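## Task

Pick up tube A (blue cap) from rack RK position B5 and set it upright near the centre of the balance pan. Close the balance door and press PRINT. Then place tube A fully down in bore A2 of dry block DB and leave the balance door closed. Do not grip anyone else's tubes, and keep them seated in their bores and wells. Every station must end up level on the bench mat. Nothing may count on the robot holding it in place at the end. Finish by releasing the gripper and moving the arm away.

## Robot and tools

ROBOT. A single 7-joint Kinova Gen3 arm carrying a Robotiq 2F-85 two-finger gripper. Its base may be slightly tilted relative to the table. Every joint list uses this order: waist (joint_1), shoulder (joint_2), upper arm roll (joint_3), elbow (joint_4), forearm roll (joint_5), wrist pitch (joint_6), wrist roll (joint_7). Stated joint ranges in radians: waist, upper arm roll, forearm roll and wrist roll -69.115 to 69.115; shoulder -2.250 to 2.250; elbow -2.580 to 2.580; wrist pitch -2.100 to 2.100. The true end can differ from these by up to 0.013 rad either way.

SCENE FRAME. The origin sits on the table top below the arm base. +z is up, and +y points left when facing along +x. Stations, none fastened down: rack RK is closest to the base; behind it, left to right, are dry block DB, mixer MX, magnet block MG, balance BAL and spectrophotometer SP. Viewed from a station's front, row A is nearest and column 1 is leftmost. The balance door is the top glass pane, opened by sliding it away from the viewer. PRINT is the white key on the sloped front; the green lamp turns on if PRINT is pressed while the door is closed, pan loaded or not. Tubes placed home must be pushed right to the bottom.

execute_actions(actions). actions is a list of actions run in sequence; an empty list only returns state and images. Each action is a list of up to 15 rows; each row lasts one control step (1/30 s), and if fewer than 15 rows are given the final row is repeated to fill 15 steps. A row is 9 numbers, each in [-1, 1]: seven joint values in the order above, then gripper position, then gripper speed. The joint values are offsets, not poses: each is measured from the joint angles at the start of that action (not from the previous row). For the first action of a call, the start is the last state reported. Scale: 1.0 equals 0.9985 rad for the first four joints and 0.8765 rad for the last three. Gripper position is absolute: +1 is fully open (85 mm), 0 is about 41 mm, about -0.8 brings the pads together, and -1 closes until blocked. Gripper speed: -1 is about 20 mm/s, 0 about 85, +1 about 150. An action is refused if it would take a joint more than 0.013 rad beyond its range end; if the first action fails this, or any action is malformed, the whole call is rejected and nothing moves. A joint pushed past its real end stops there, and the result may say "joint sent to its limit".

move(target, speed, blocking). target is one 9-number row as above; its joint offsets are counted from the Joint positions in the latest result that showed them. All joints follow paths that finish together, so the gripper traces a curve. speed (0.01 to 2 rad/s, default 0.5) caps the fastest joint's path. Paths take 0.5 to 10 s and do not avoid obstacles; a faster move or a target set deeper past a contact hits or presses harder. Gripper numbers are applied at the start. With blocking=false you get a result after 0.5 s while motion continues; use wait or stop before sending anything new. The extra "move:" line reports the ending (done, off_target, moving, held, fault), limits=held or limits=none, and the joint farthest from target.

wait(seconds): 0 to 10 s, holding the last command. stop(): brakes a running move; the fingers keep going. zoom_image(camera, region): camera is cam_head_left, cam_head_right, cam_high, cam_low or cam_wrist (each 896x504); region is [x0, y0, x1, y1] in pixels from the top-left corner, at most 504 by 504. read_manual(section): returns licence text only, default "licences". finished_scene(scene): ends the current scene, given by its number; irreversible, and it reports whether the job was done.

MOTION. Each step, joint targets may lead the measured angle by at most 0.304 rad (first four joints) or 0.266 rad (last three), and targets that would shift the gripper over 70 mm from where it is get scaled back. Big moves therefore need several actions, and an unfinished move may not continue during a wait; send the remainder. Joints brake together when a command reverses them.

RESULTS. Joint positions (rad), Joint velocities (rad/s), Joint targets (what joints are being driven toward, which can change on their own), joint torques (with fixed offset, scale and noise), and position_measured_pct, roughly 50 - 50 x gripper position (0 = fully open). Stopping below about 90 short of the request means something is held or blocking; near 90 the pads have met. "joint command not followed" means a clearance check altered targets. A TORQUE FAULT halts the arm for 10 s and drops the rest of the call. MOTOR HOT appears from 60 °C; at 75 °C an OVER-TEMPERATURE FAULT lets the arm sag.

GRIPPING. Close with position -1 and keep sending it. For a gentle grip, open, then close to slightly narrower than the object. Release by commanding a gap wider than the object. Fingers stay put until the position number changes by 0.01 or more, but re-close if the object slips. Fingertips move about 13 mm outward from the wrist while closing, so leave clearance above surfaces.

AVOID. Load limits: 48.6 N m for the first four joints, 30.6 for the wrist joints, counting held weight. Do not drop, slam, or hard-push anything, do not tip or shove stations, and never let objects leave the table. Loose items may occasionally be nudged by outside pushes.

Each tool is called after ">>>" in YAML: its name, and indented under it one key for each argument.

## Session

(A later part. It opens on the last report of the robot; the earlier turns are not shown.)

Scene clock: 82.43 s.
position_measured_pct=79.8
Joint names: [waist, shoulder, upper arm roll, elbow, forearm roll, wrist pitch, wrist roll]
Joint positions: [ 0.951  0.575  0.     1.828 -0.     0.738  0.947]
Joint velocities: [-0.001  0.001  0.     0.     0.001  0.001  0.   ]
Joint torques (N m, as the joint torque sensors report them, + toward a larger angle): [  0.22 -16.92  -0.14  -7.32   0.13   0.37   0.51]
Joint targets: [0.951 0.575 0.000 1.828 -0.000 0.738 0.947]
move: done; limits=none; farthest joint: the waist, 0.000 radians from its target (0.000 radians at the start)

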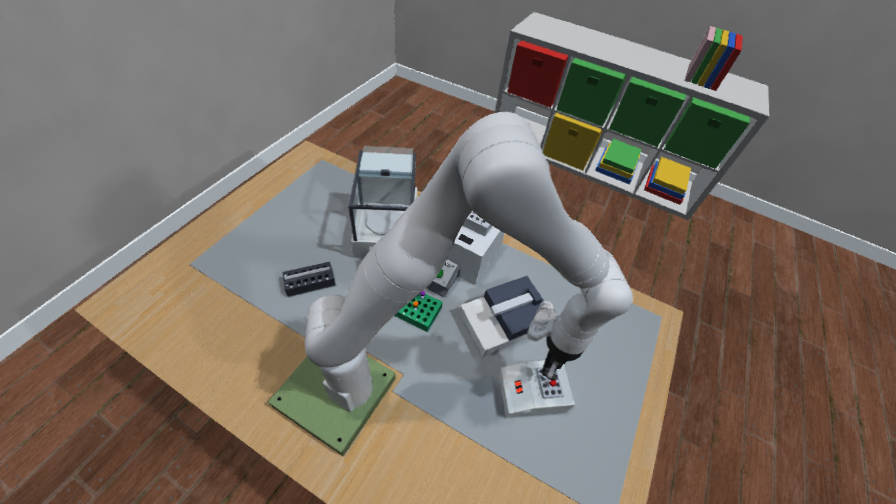

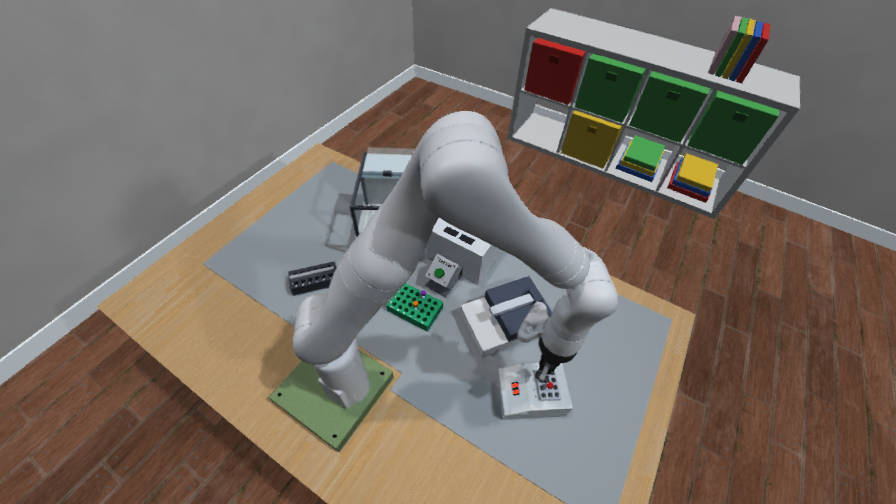

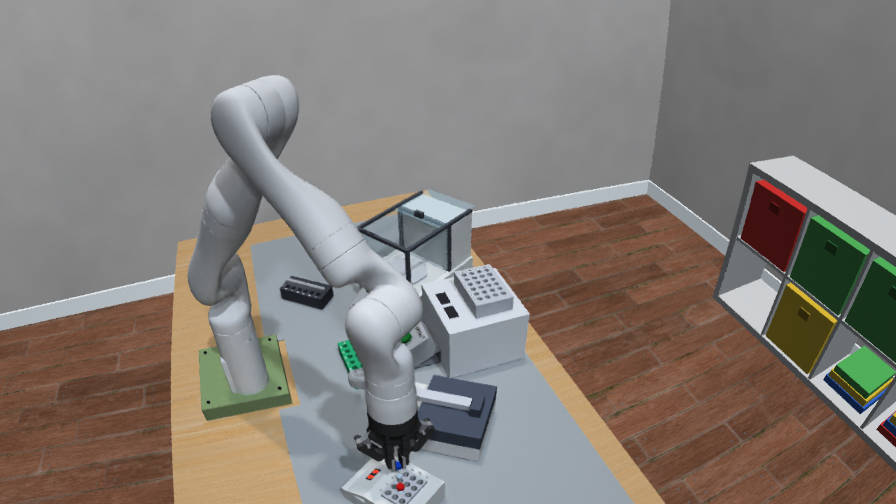

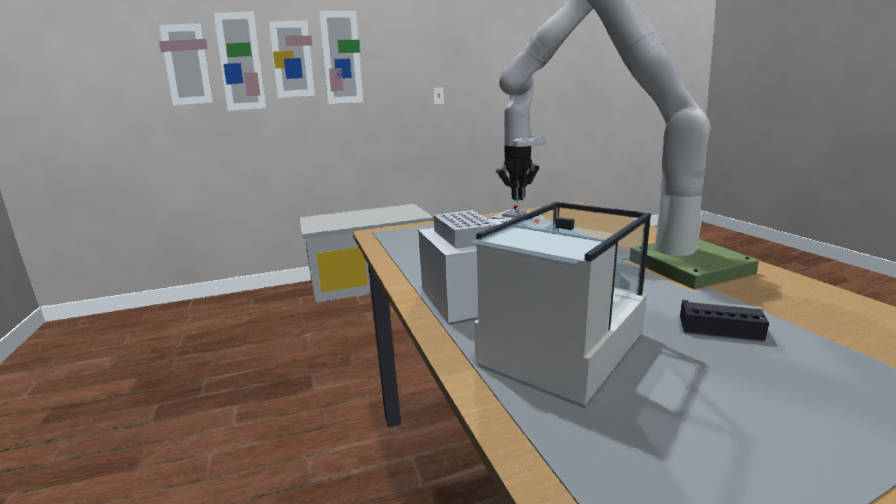

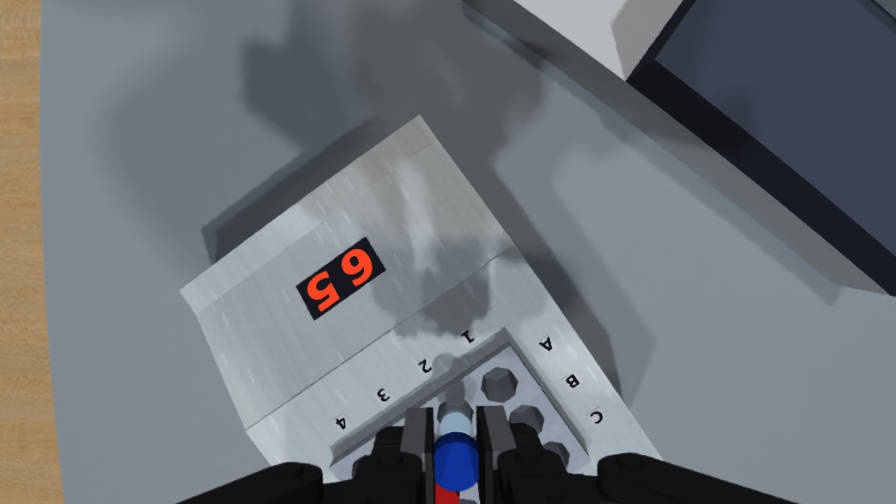

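>>> move:
  target: [0,0.02409,0,0.01159,0,-0.04064,0,-0.62,-0.3]
  speed: 0.05

>>> zoom_image:
  camera: "cam_wrist"
  region: [400, 340, 560, 500]

>>> zoom_image:
  camera: "cam_high"
  region: [360, 444, 440, 504]

Scene clock: 84.30 s.
position_measured_pct=79.8
Joint names: [waist, shoulder, upper arm roll, elbow, forearm roll, wrist pitch, wrist roll]
Joint positions: [ 0.951  0.599  0.     1.839 -0.     0.702  0.947]
Joint velocities: [-0.001 -0.     0.     0.001  0.001 -0.003 -0.   ]
Joint torques (N m, as the joint torque sensors report them, + toward a larger angle): [  0.3  -16.97   0.09  -6.76   0.28   0.65   0.57]
Joint targets: [0.951 0.599 0.000 1.839 -0.000 0.702 0.947]
move: done; limits=none; farthest joint: the waist, 0.000 radians from its target (0.000 radians at the start)

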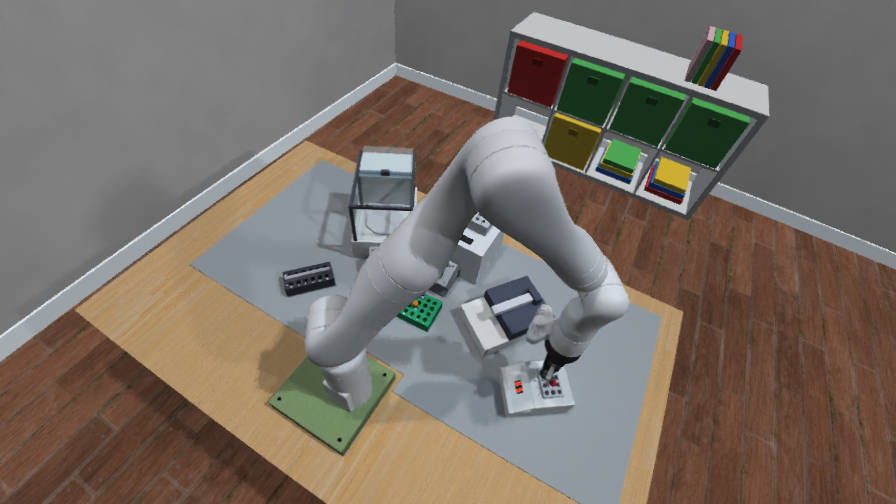

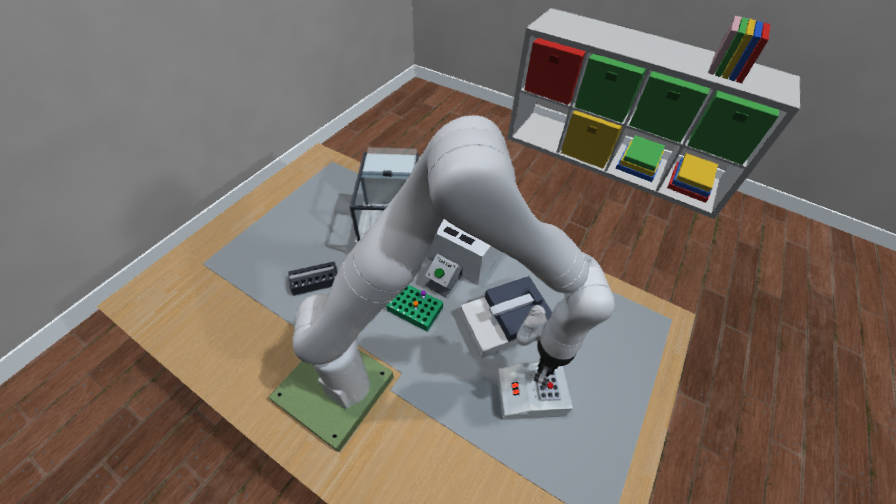

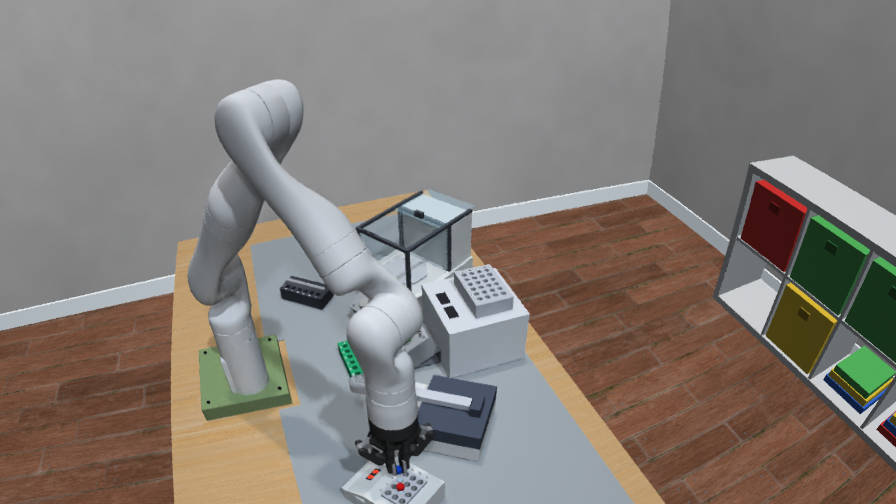

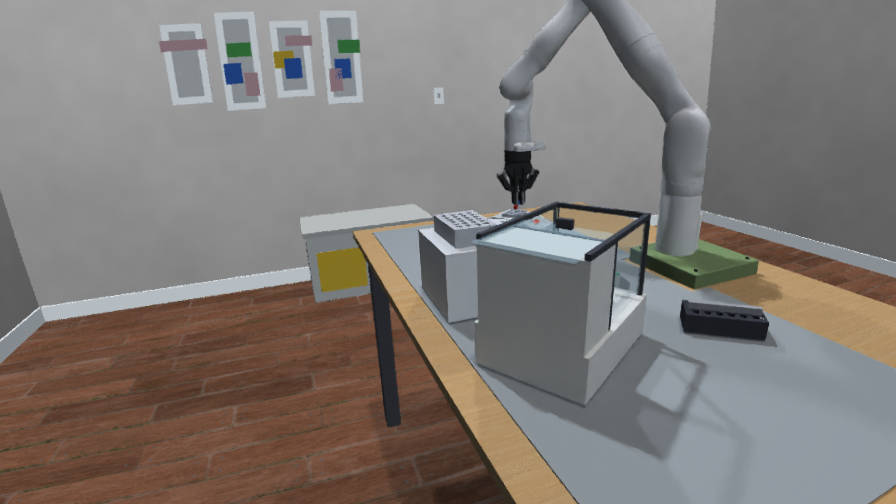

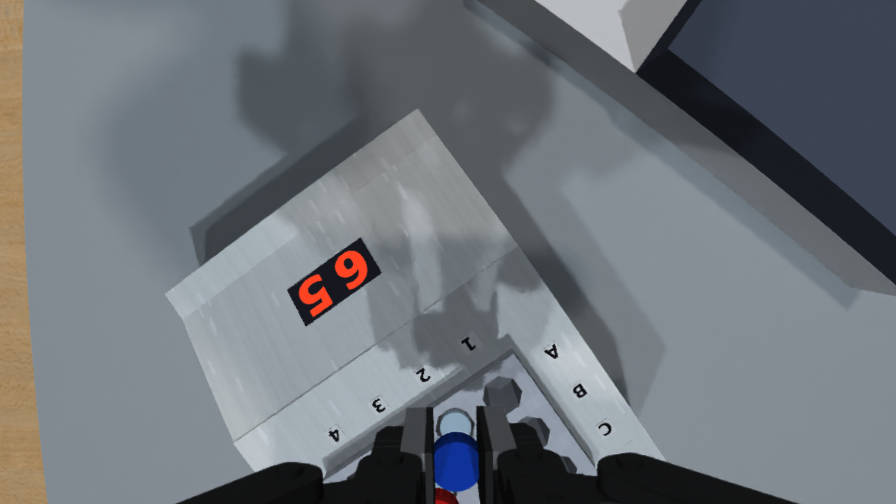

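Region (400, 340, 560, 500) of cam_wrist's 896x504 image, scaled by 3.150.

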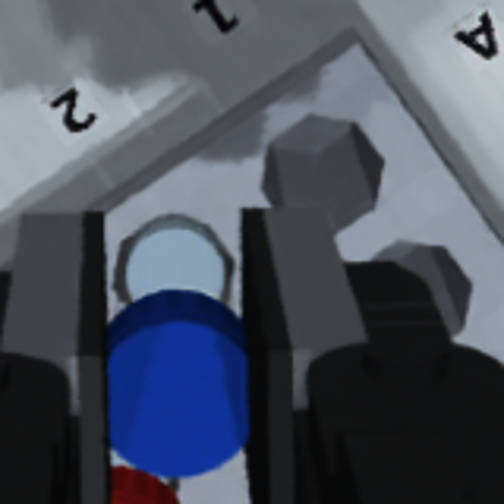

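Region (360, 444, 440, 504) of cam_high's 896x504 image, scaled by 6.300, with more detail than that image has; it fills the top 378 rows of this view, and the rest is white.

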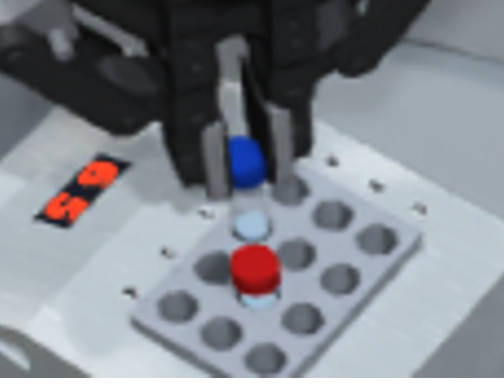

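>>> move:
  target: [0,0.03468,0,0.01392,0,-0.05537,0,-0.62,-0.3]
  speed: 0.07

>>> zoom_image:
  camera: "cam_high"
  region: [360, 444, 440, 504]

Scene clock: 85.73 s.
position_measured_pct=79.8
Joint names: [waist, shoulder, upper arm roll, elbow, forearm roll, wrist pitch, wrist roll]
Joint positions: [0.951 0.633 0.    1.853 0.    0.653 0.947]
Joint velocities: [ 0.     0.002  0.    -0.     0.001  0.001  0.   ]
Joint torques (N m, as the joint torque sensors report them, + toward a larger angle): [ -0.24 -17.45  -0.22  -6.16   0.19   0.4    0.73]
Joint targets: [0.951 0.634 0.000 1.853 -0.000 0.653 0.947]
move: done; limits=none; farthest joint: the waist, 0.000 radians from its target (0.000 radians at the start)

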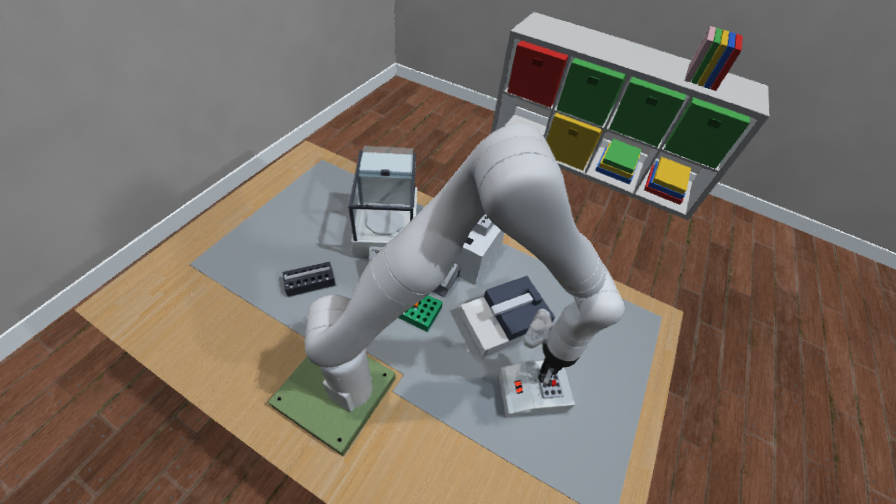

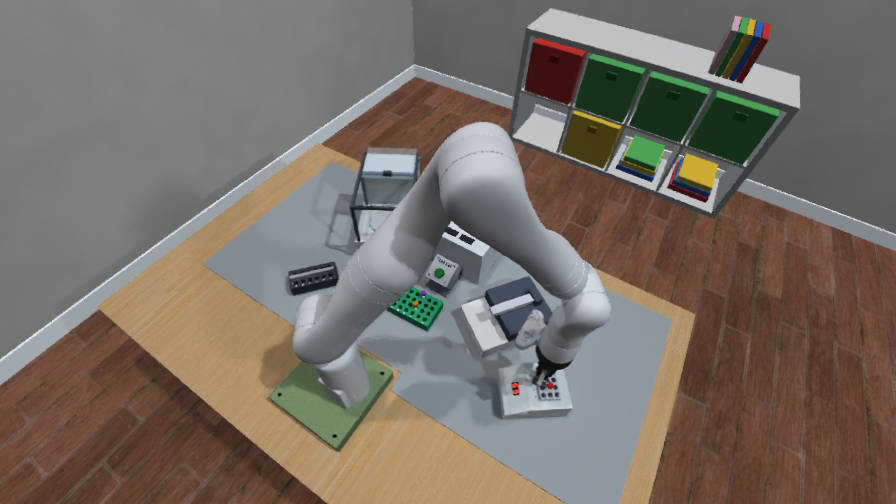

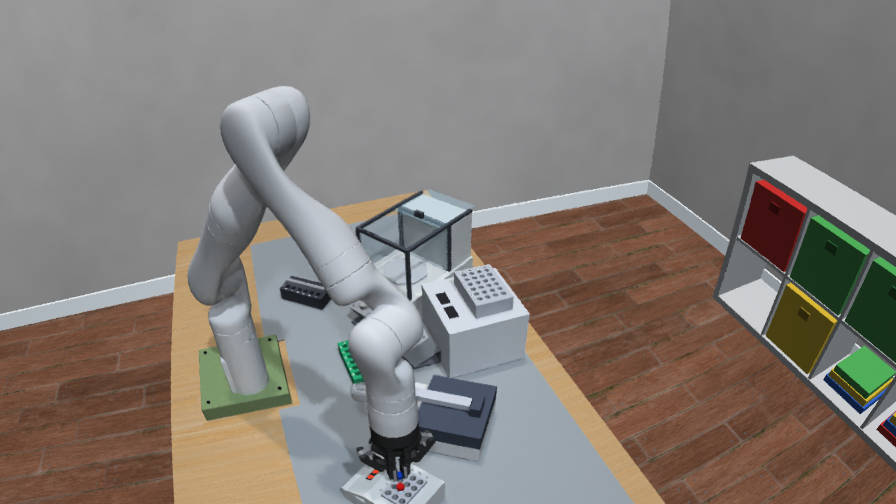

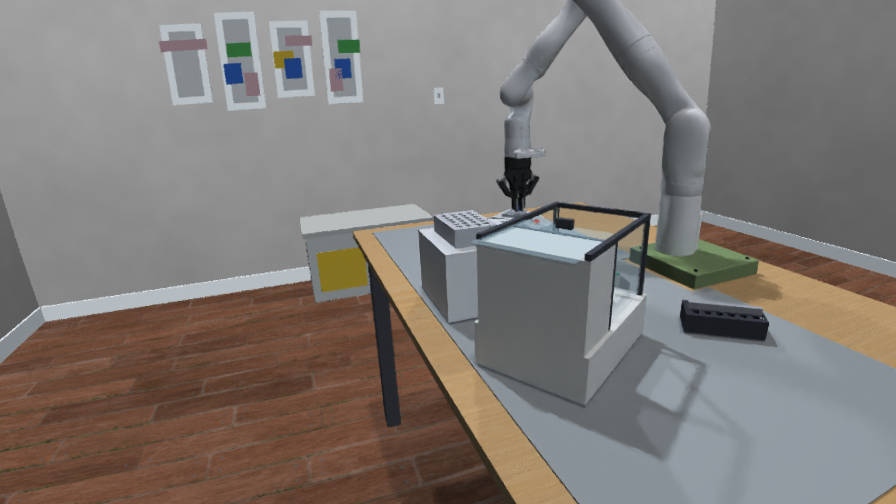

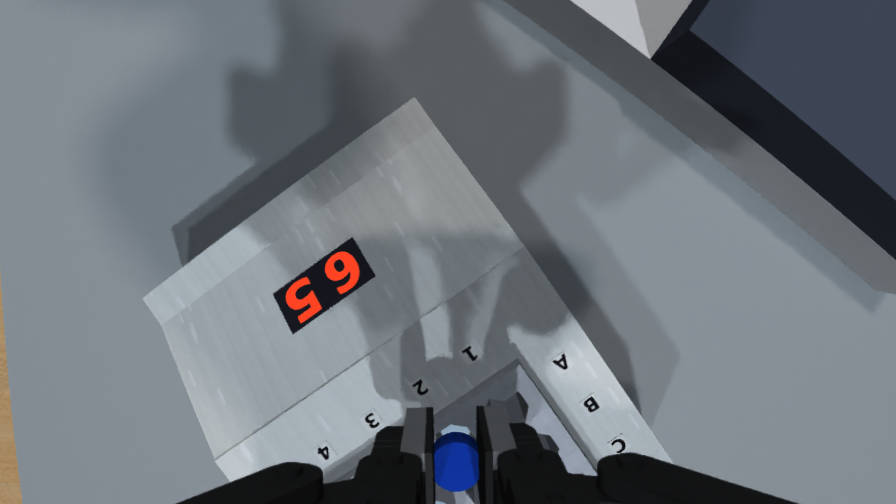

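Region (360, 444, 440, 504) of cam_high's 896x504 image, scaled by 6.300, with more detail than that image has; it fills the top 378 rows of this view, and the rest is white.

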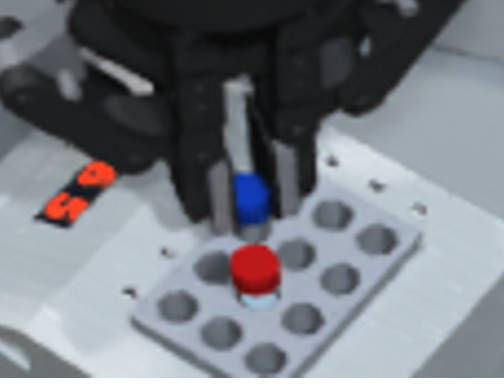

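>>> move:
  target: [0,0.00785,0,0.00272,0,-0.01205,0,-0.62,-0.3]
  speed: 0.03

>>> zoom_image:
  camera: "cam_high"
  region: [360, 444, 440, 504]

Scene clock: 86.77 s.
position_measured_pct=79.8
Joint names: [waist, shoulder, upper arm roll, elbow, forearm roll, wrist pitch, wrist roll]
Joint positions: [0.951 0.637 0.001 1.855 0.    0.644 0.947]
Joint velocities: [ 0.001  0.002 -0.     0.    -0.     0.002  0.   ]
Joint torques (N m, as the joint torque sensors report them, + toward a larger angle): [ -0.34 -14.17  -0.67  -5.91  -0.17   0.15   0.64]
Joint targets: [0.951 0.641 0.000 1.856 0.000 0.643 0.947]
move: done; limits=none; farthest joint: the shoulder, 0.003 radians from its target (0.007 radians at the start)

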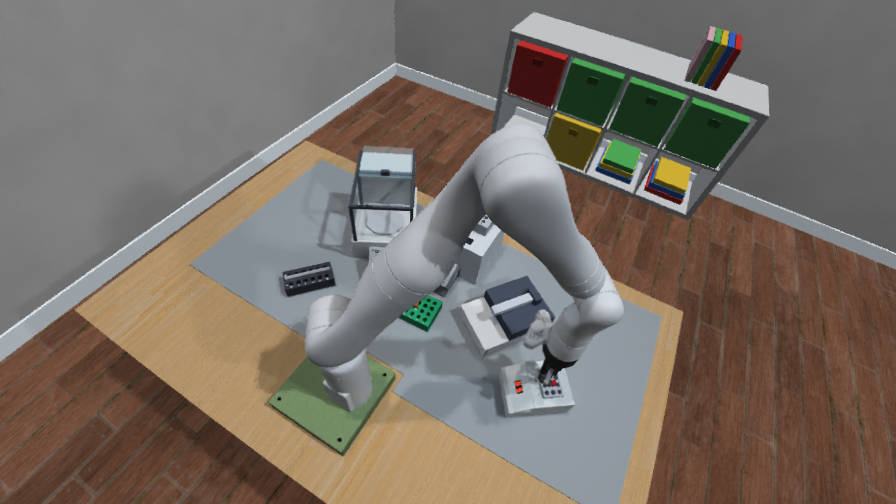

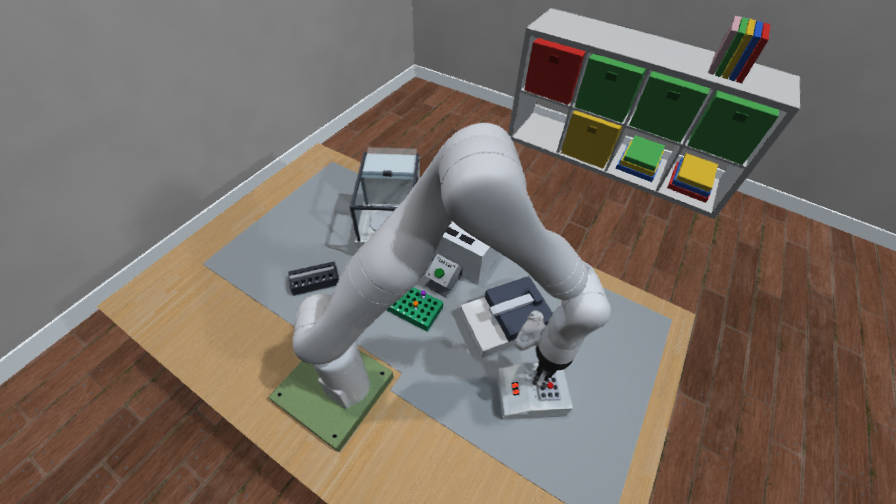

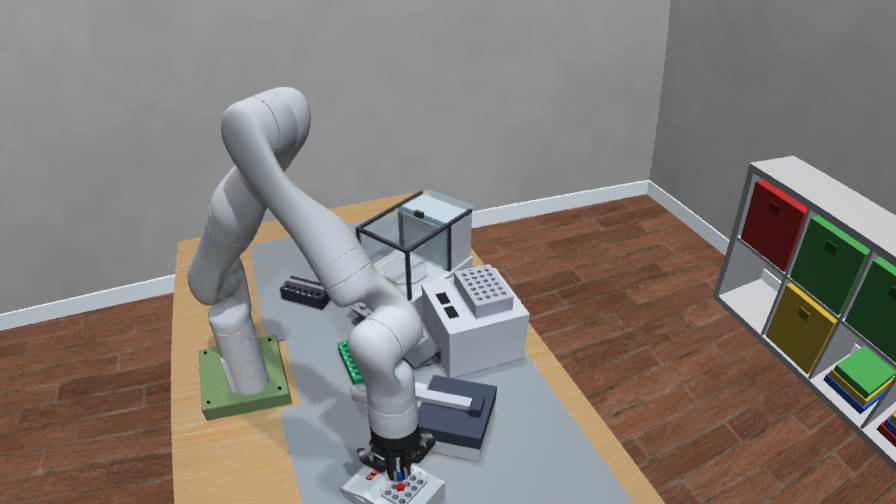

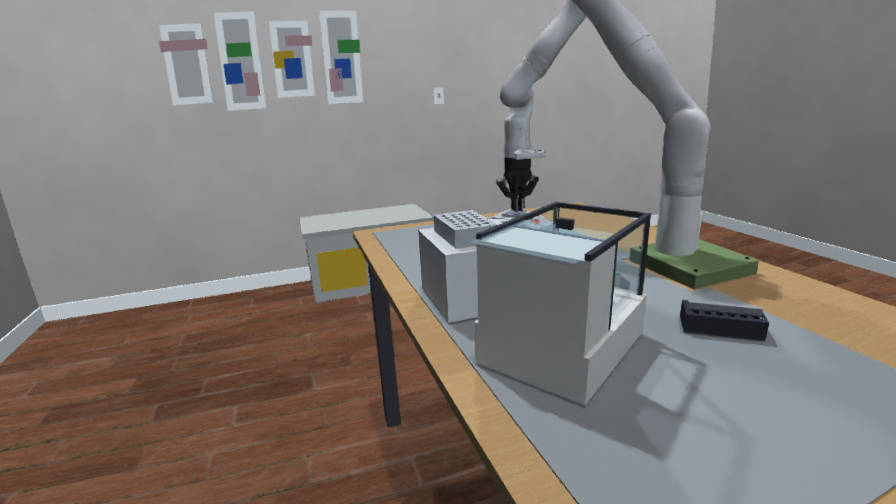

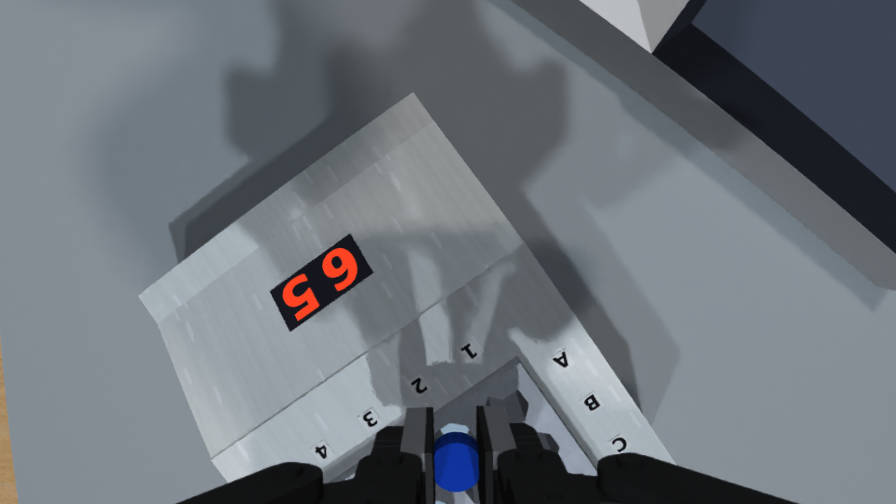

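Region (360, 444, 440, 504) of cam_high's 896x504 image, scaled by 6.300, with more detail than that image has; it fills the top 378 rows of this view, and the rest is white.

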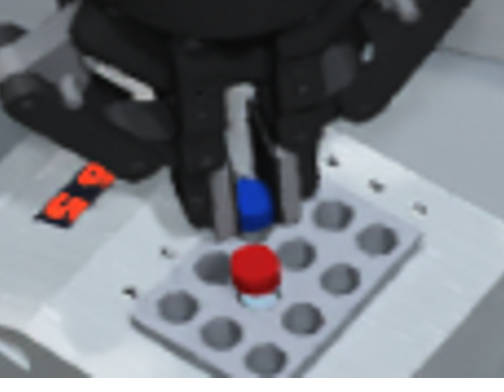

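>>> execute_actions:
  actions:
    - [[0.0,0.002,0,0,0,0.002,0,-0.62,-0.3],[0.0,0.001,0,0,0,0.004,0,-0.62,-0.3],[0.0,0.0005,0,0,0,0.005,0,-0.62,-0.3],[0.0,0.0005,0,0,0,0.005,0,-0.62,-0.3],[0.0,0.0005,0,0,0,0.005,0,-0.4,-0.6]]

Scene clock: 87.70 s.
position_measured_pct=69.8
Joint names: [waist, shoulder, upper arm roll, elbow, forearm roll, wrist pitch, wrist roll]
Joint positions: [0.951 0.638 0.001 1.855 0.    0.648 0.947]
Joint velocities: [-0.001  0.001  0.     0.001 -0.    -0.002  0.   ]
Joint torques (N m, as the joint torque sensors report them, + toward a larger angle): [ -0.19 -17.83  -0.43  -6.39  -0.1    0.5    0.51]
Joint targets: [0.951 0.638 0.001 1.855 0.000 0.648 0.947]

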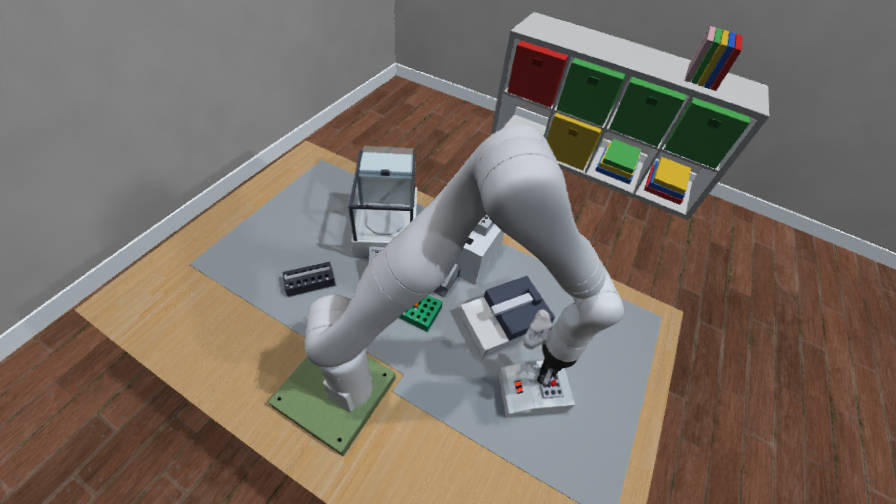

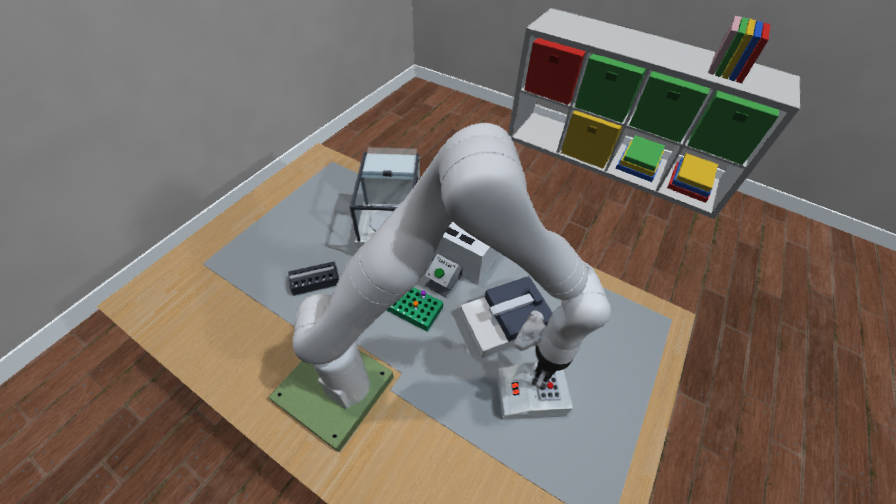

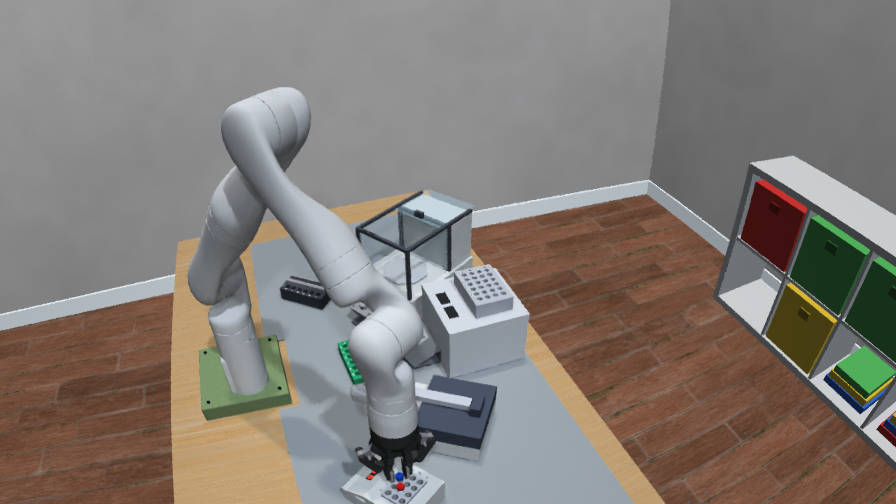

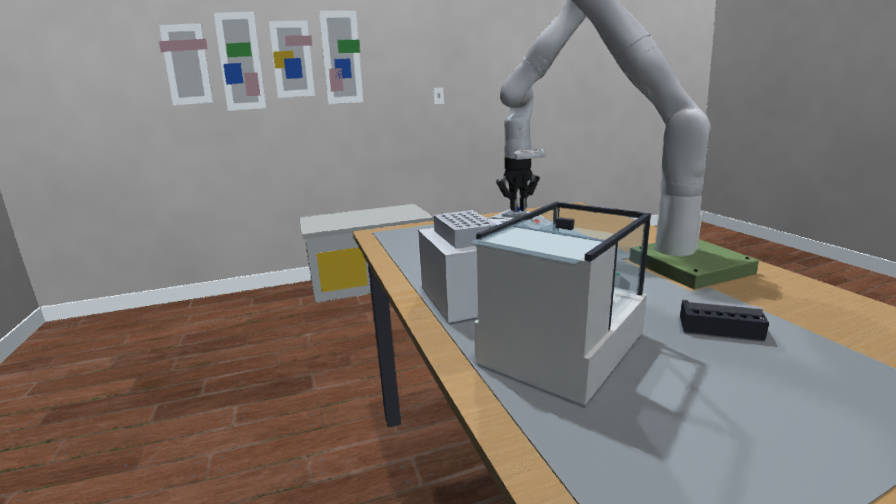

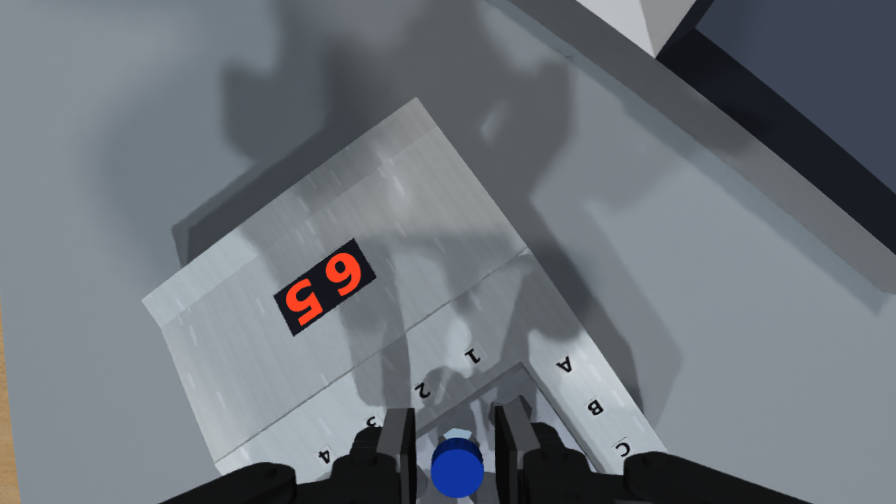

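>>> move:
  target: [0,-0.0841,-0.001,-0.0421,0,0.1449,0,-0.4,-0.6]
  speed: 0.4

>>> zoom_image:
  camera: "cam_high"
  region: [360, 444, 440, 504]

Scene clock: 88.70 s.
position_measured_pct=69.8
Joint names: [waist, shoulder, upper arm roll, elbow, forearm roll, wrist pitch, wrist roll]
Joint positions: [ 0.951  0.554 -0.     1.813  0.     0.775  0.947]
Joint velocities: [-0.001 -0.004  0.    -0.     0.    -0.001 -0.   ]
Joint torques (N m, as the joint torque sensors report them, + toward a larger angle): [ -0.36 -16.68  -0.49  -7.52   0.34   0.4    0.7 ]
Joint targets: [0.951 0.554 -0.000 1.813 0.000 0.775 0.947]
move: done; limits=none; farthest joint: the waist, 0.000 radians from its target (0.000 radians at the start)

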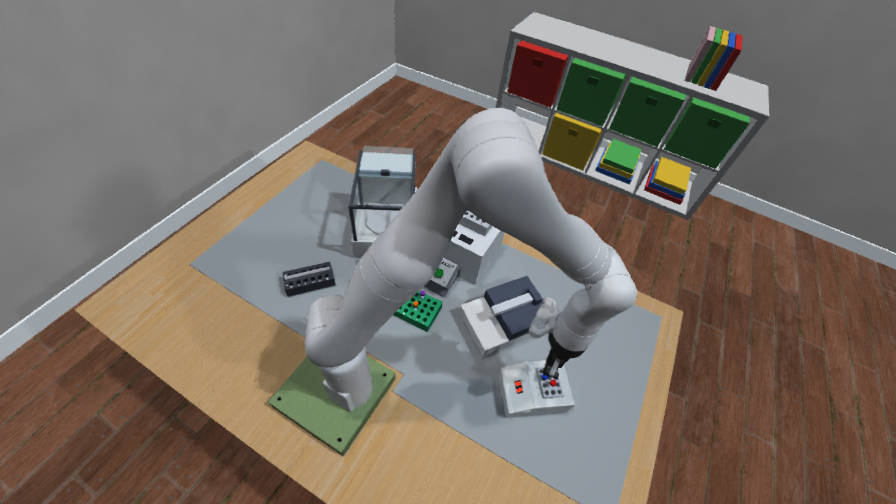

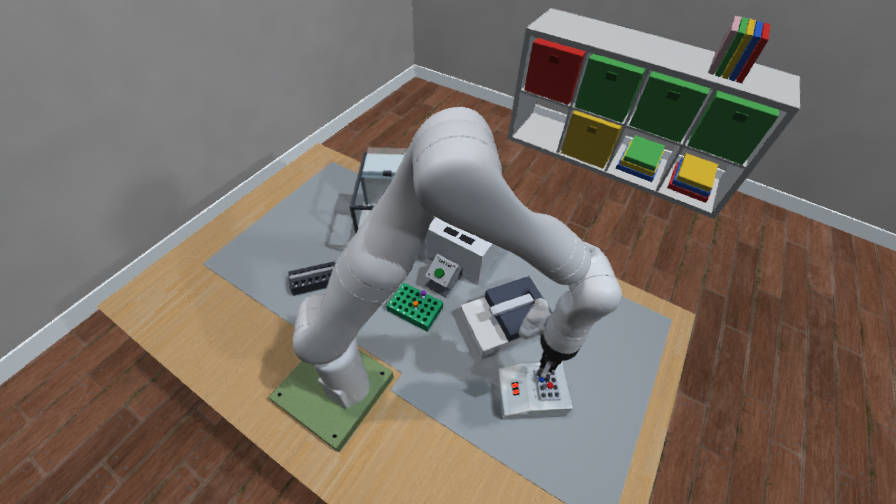

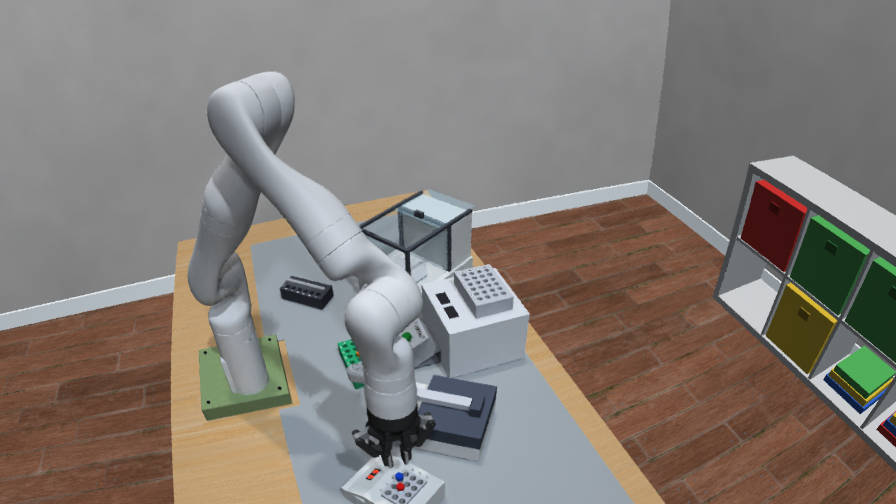

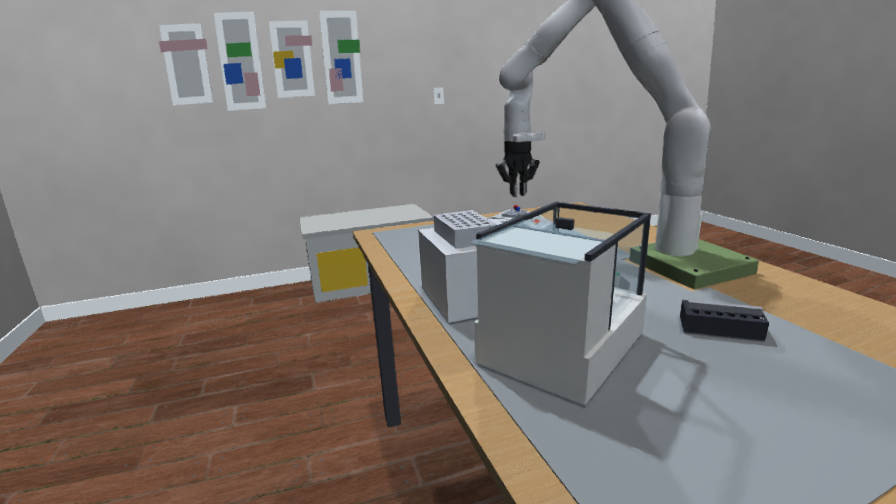

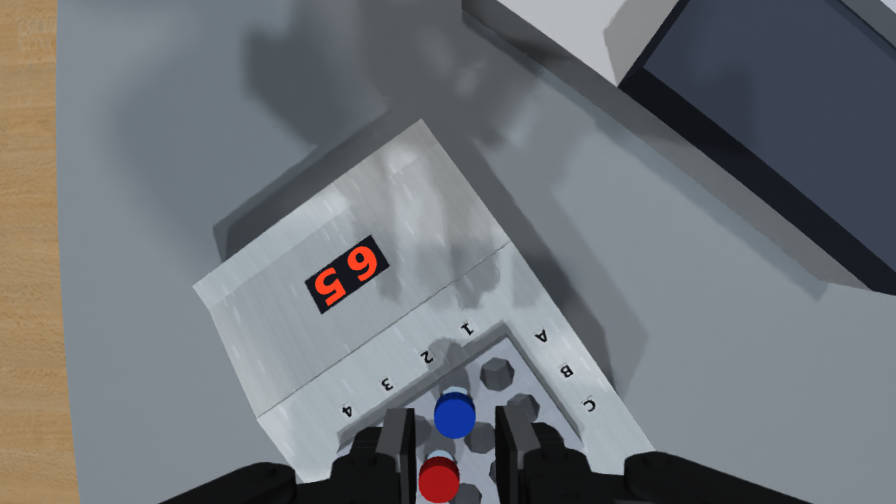

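Region (360, 444, 440, 504) of cam_high's 896x504 image, scaled by 6.300, with more detail than that image has; it fills the top 378 rows of this view, and the rest is white.

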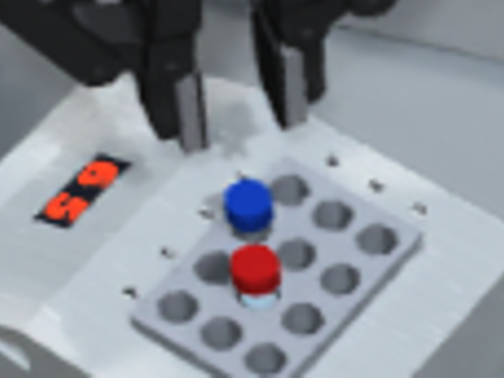

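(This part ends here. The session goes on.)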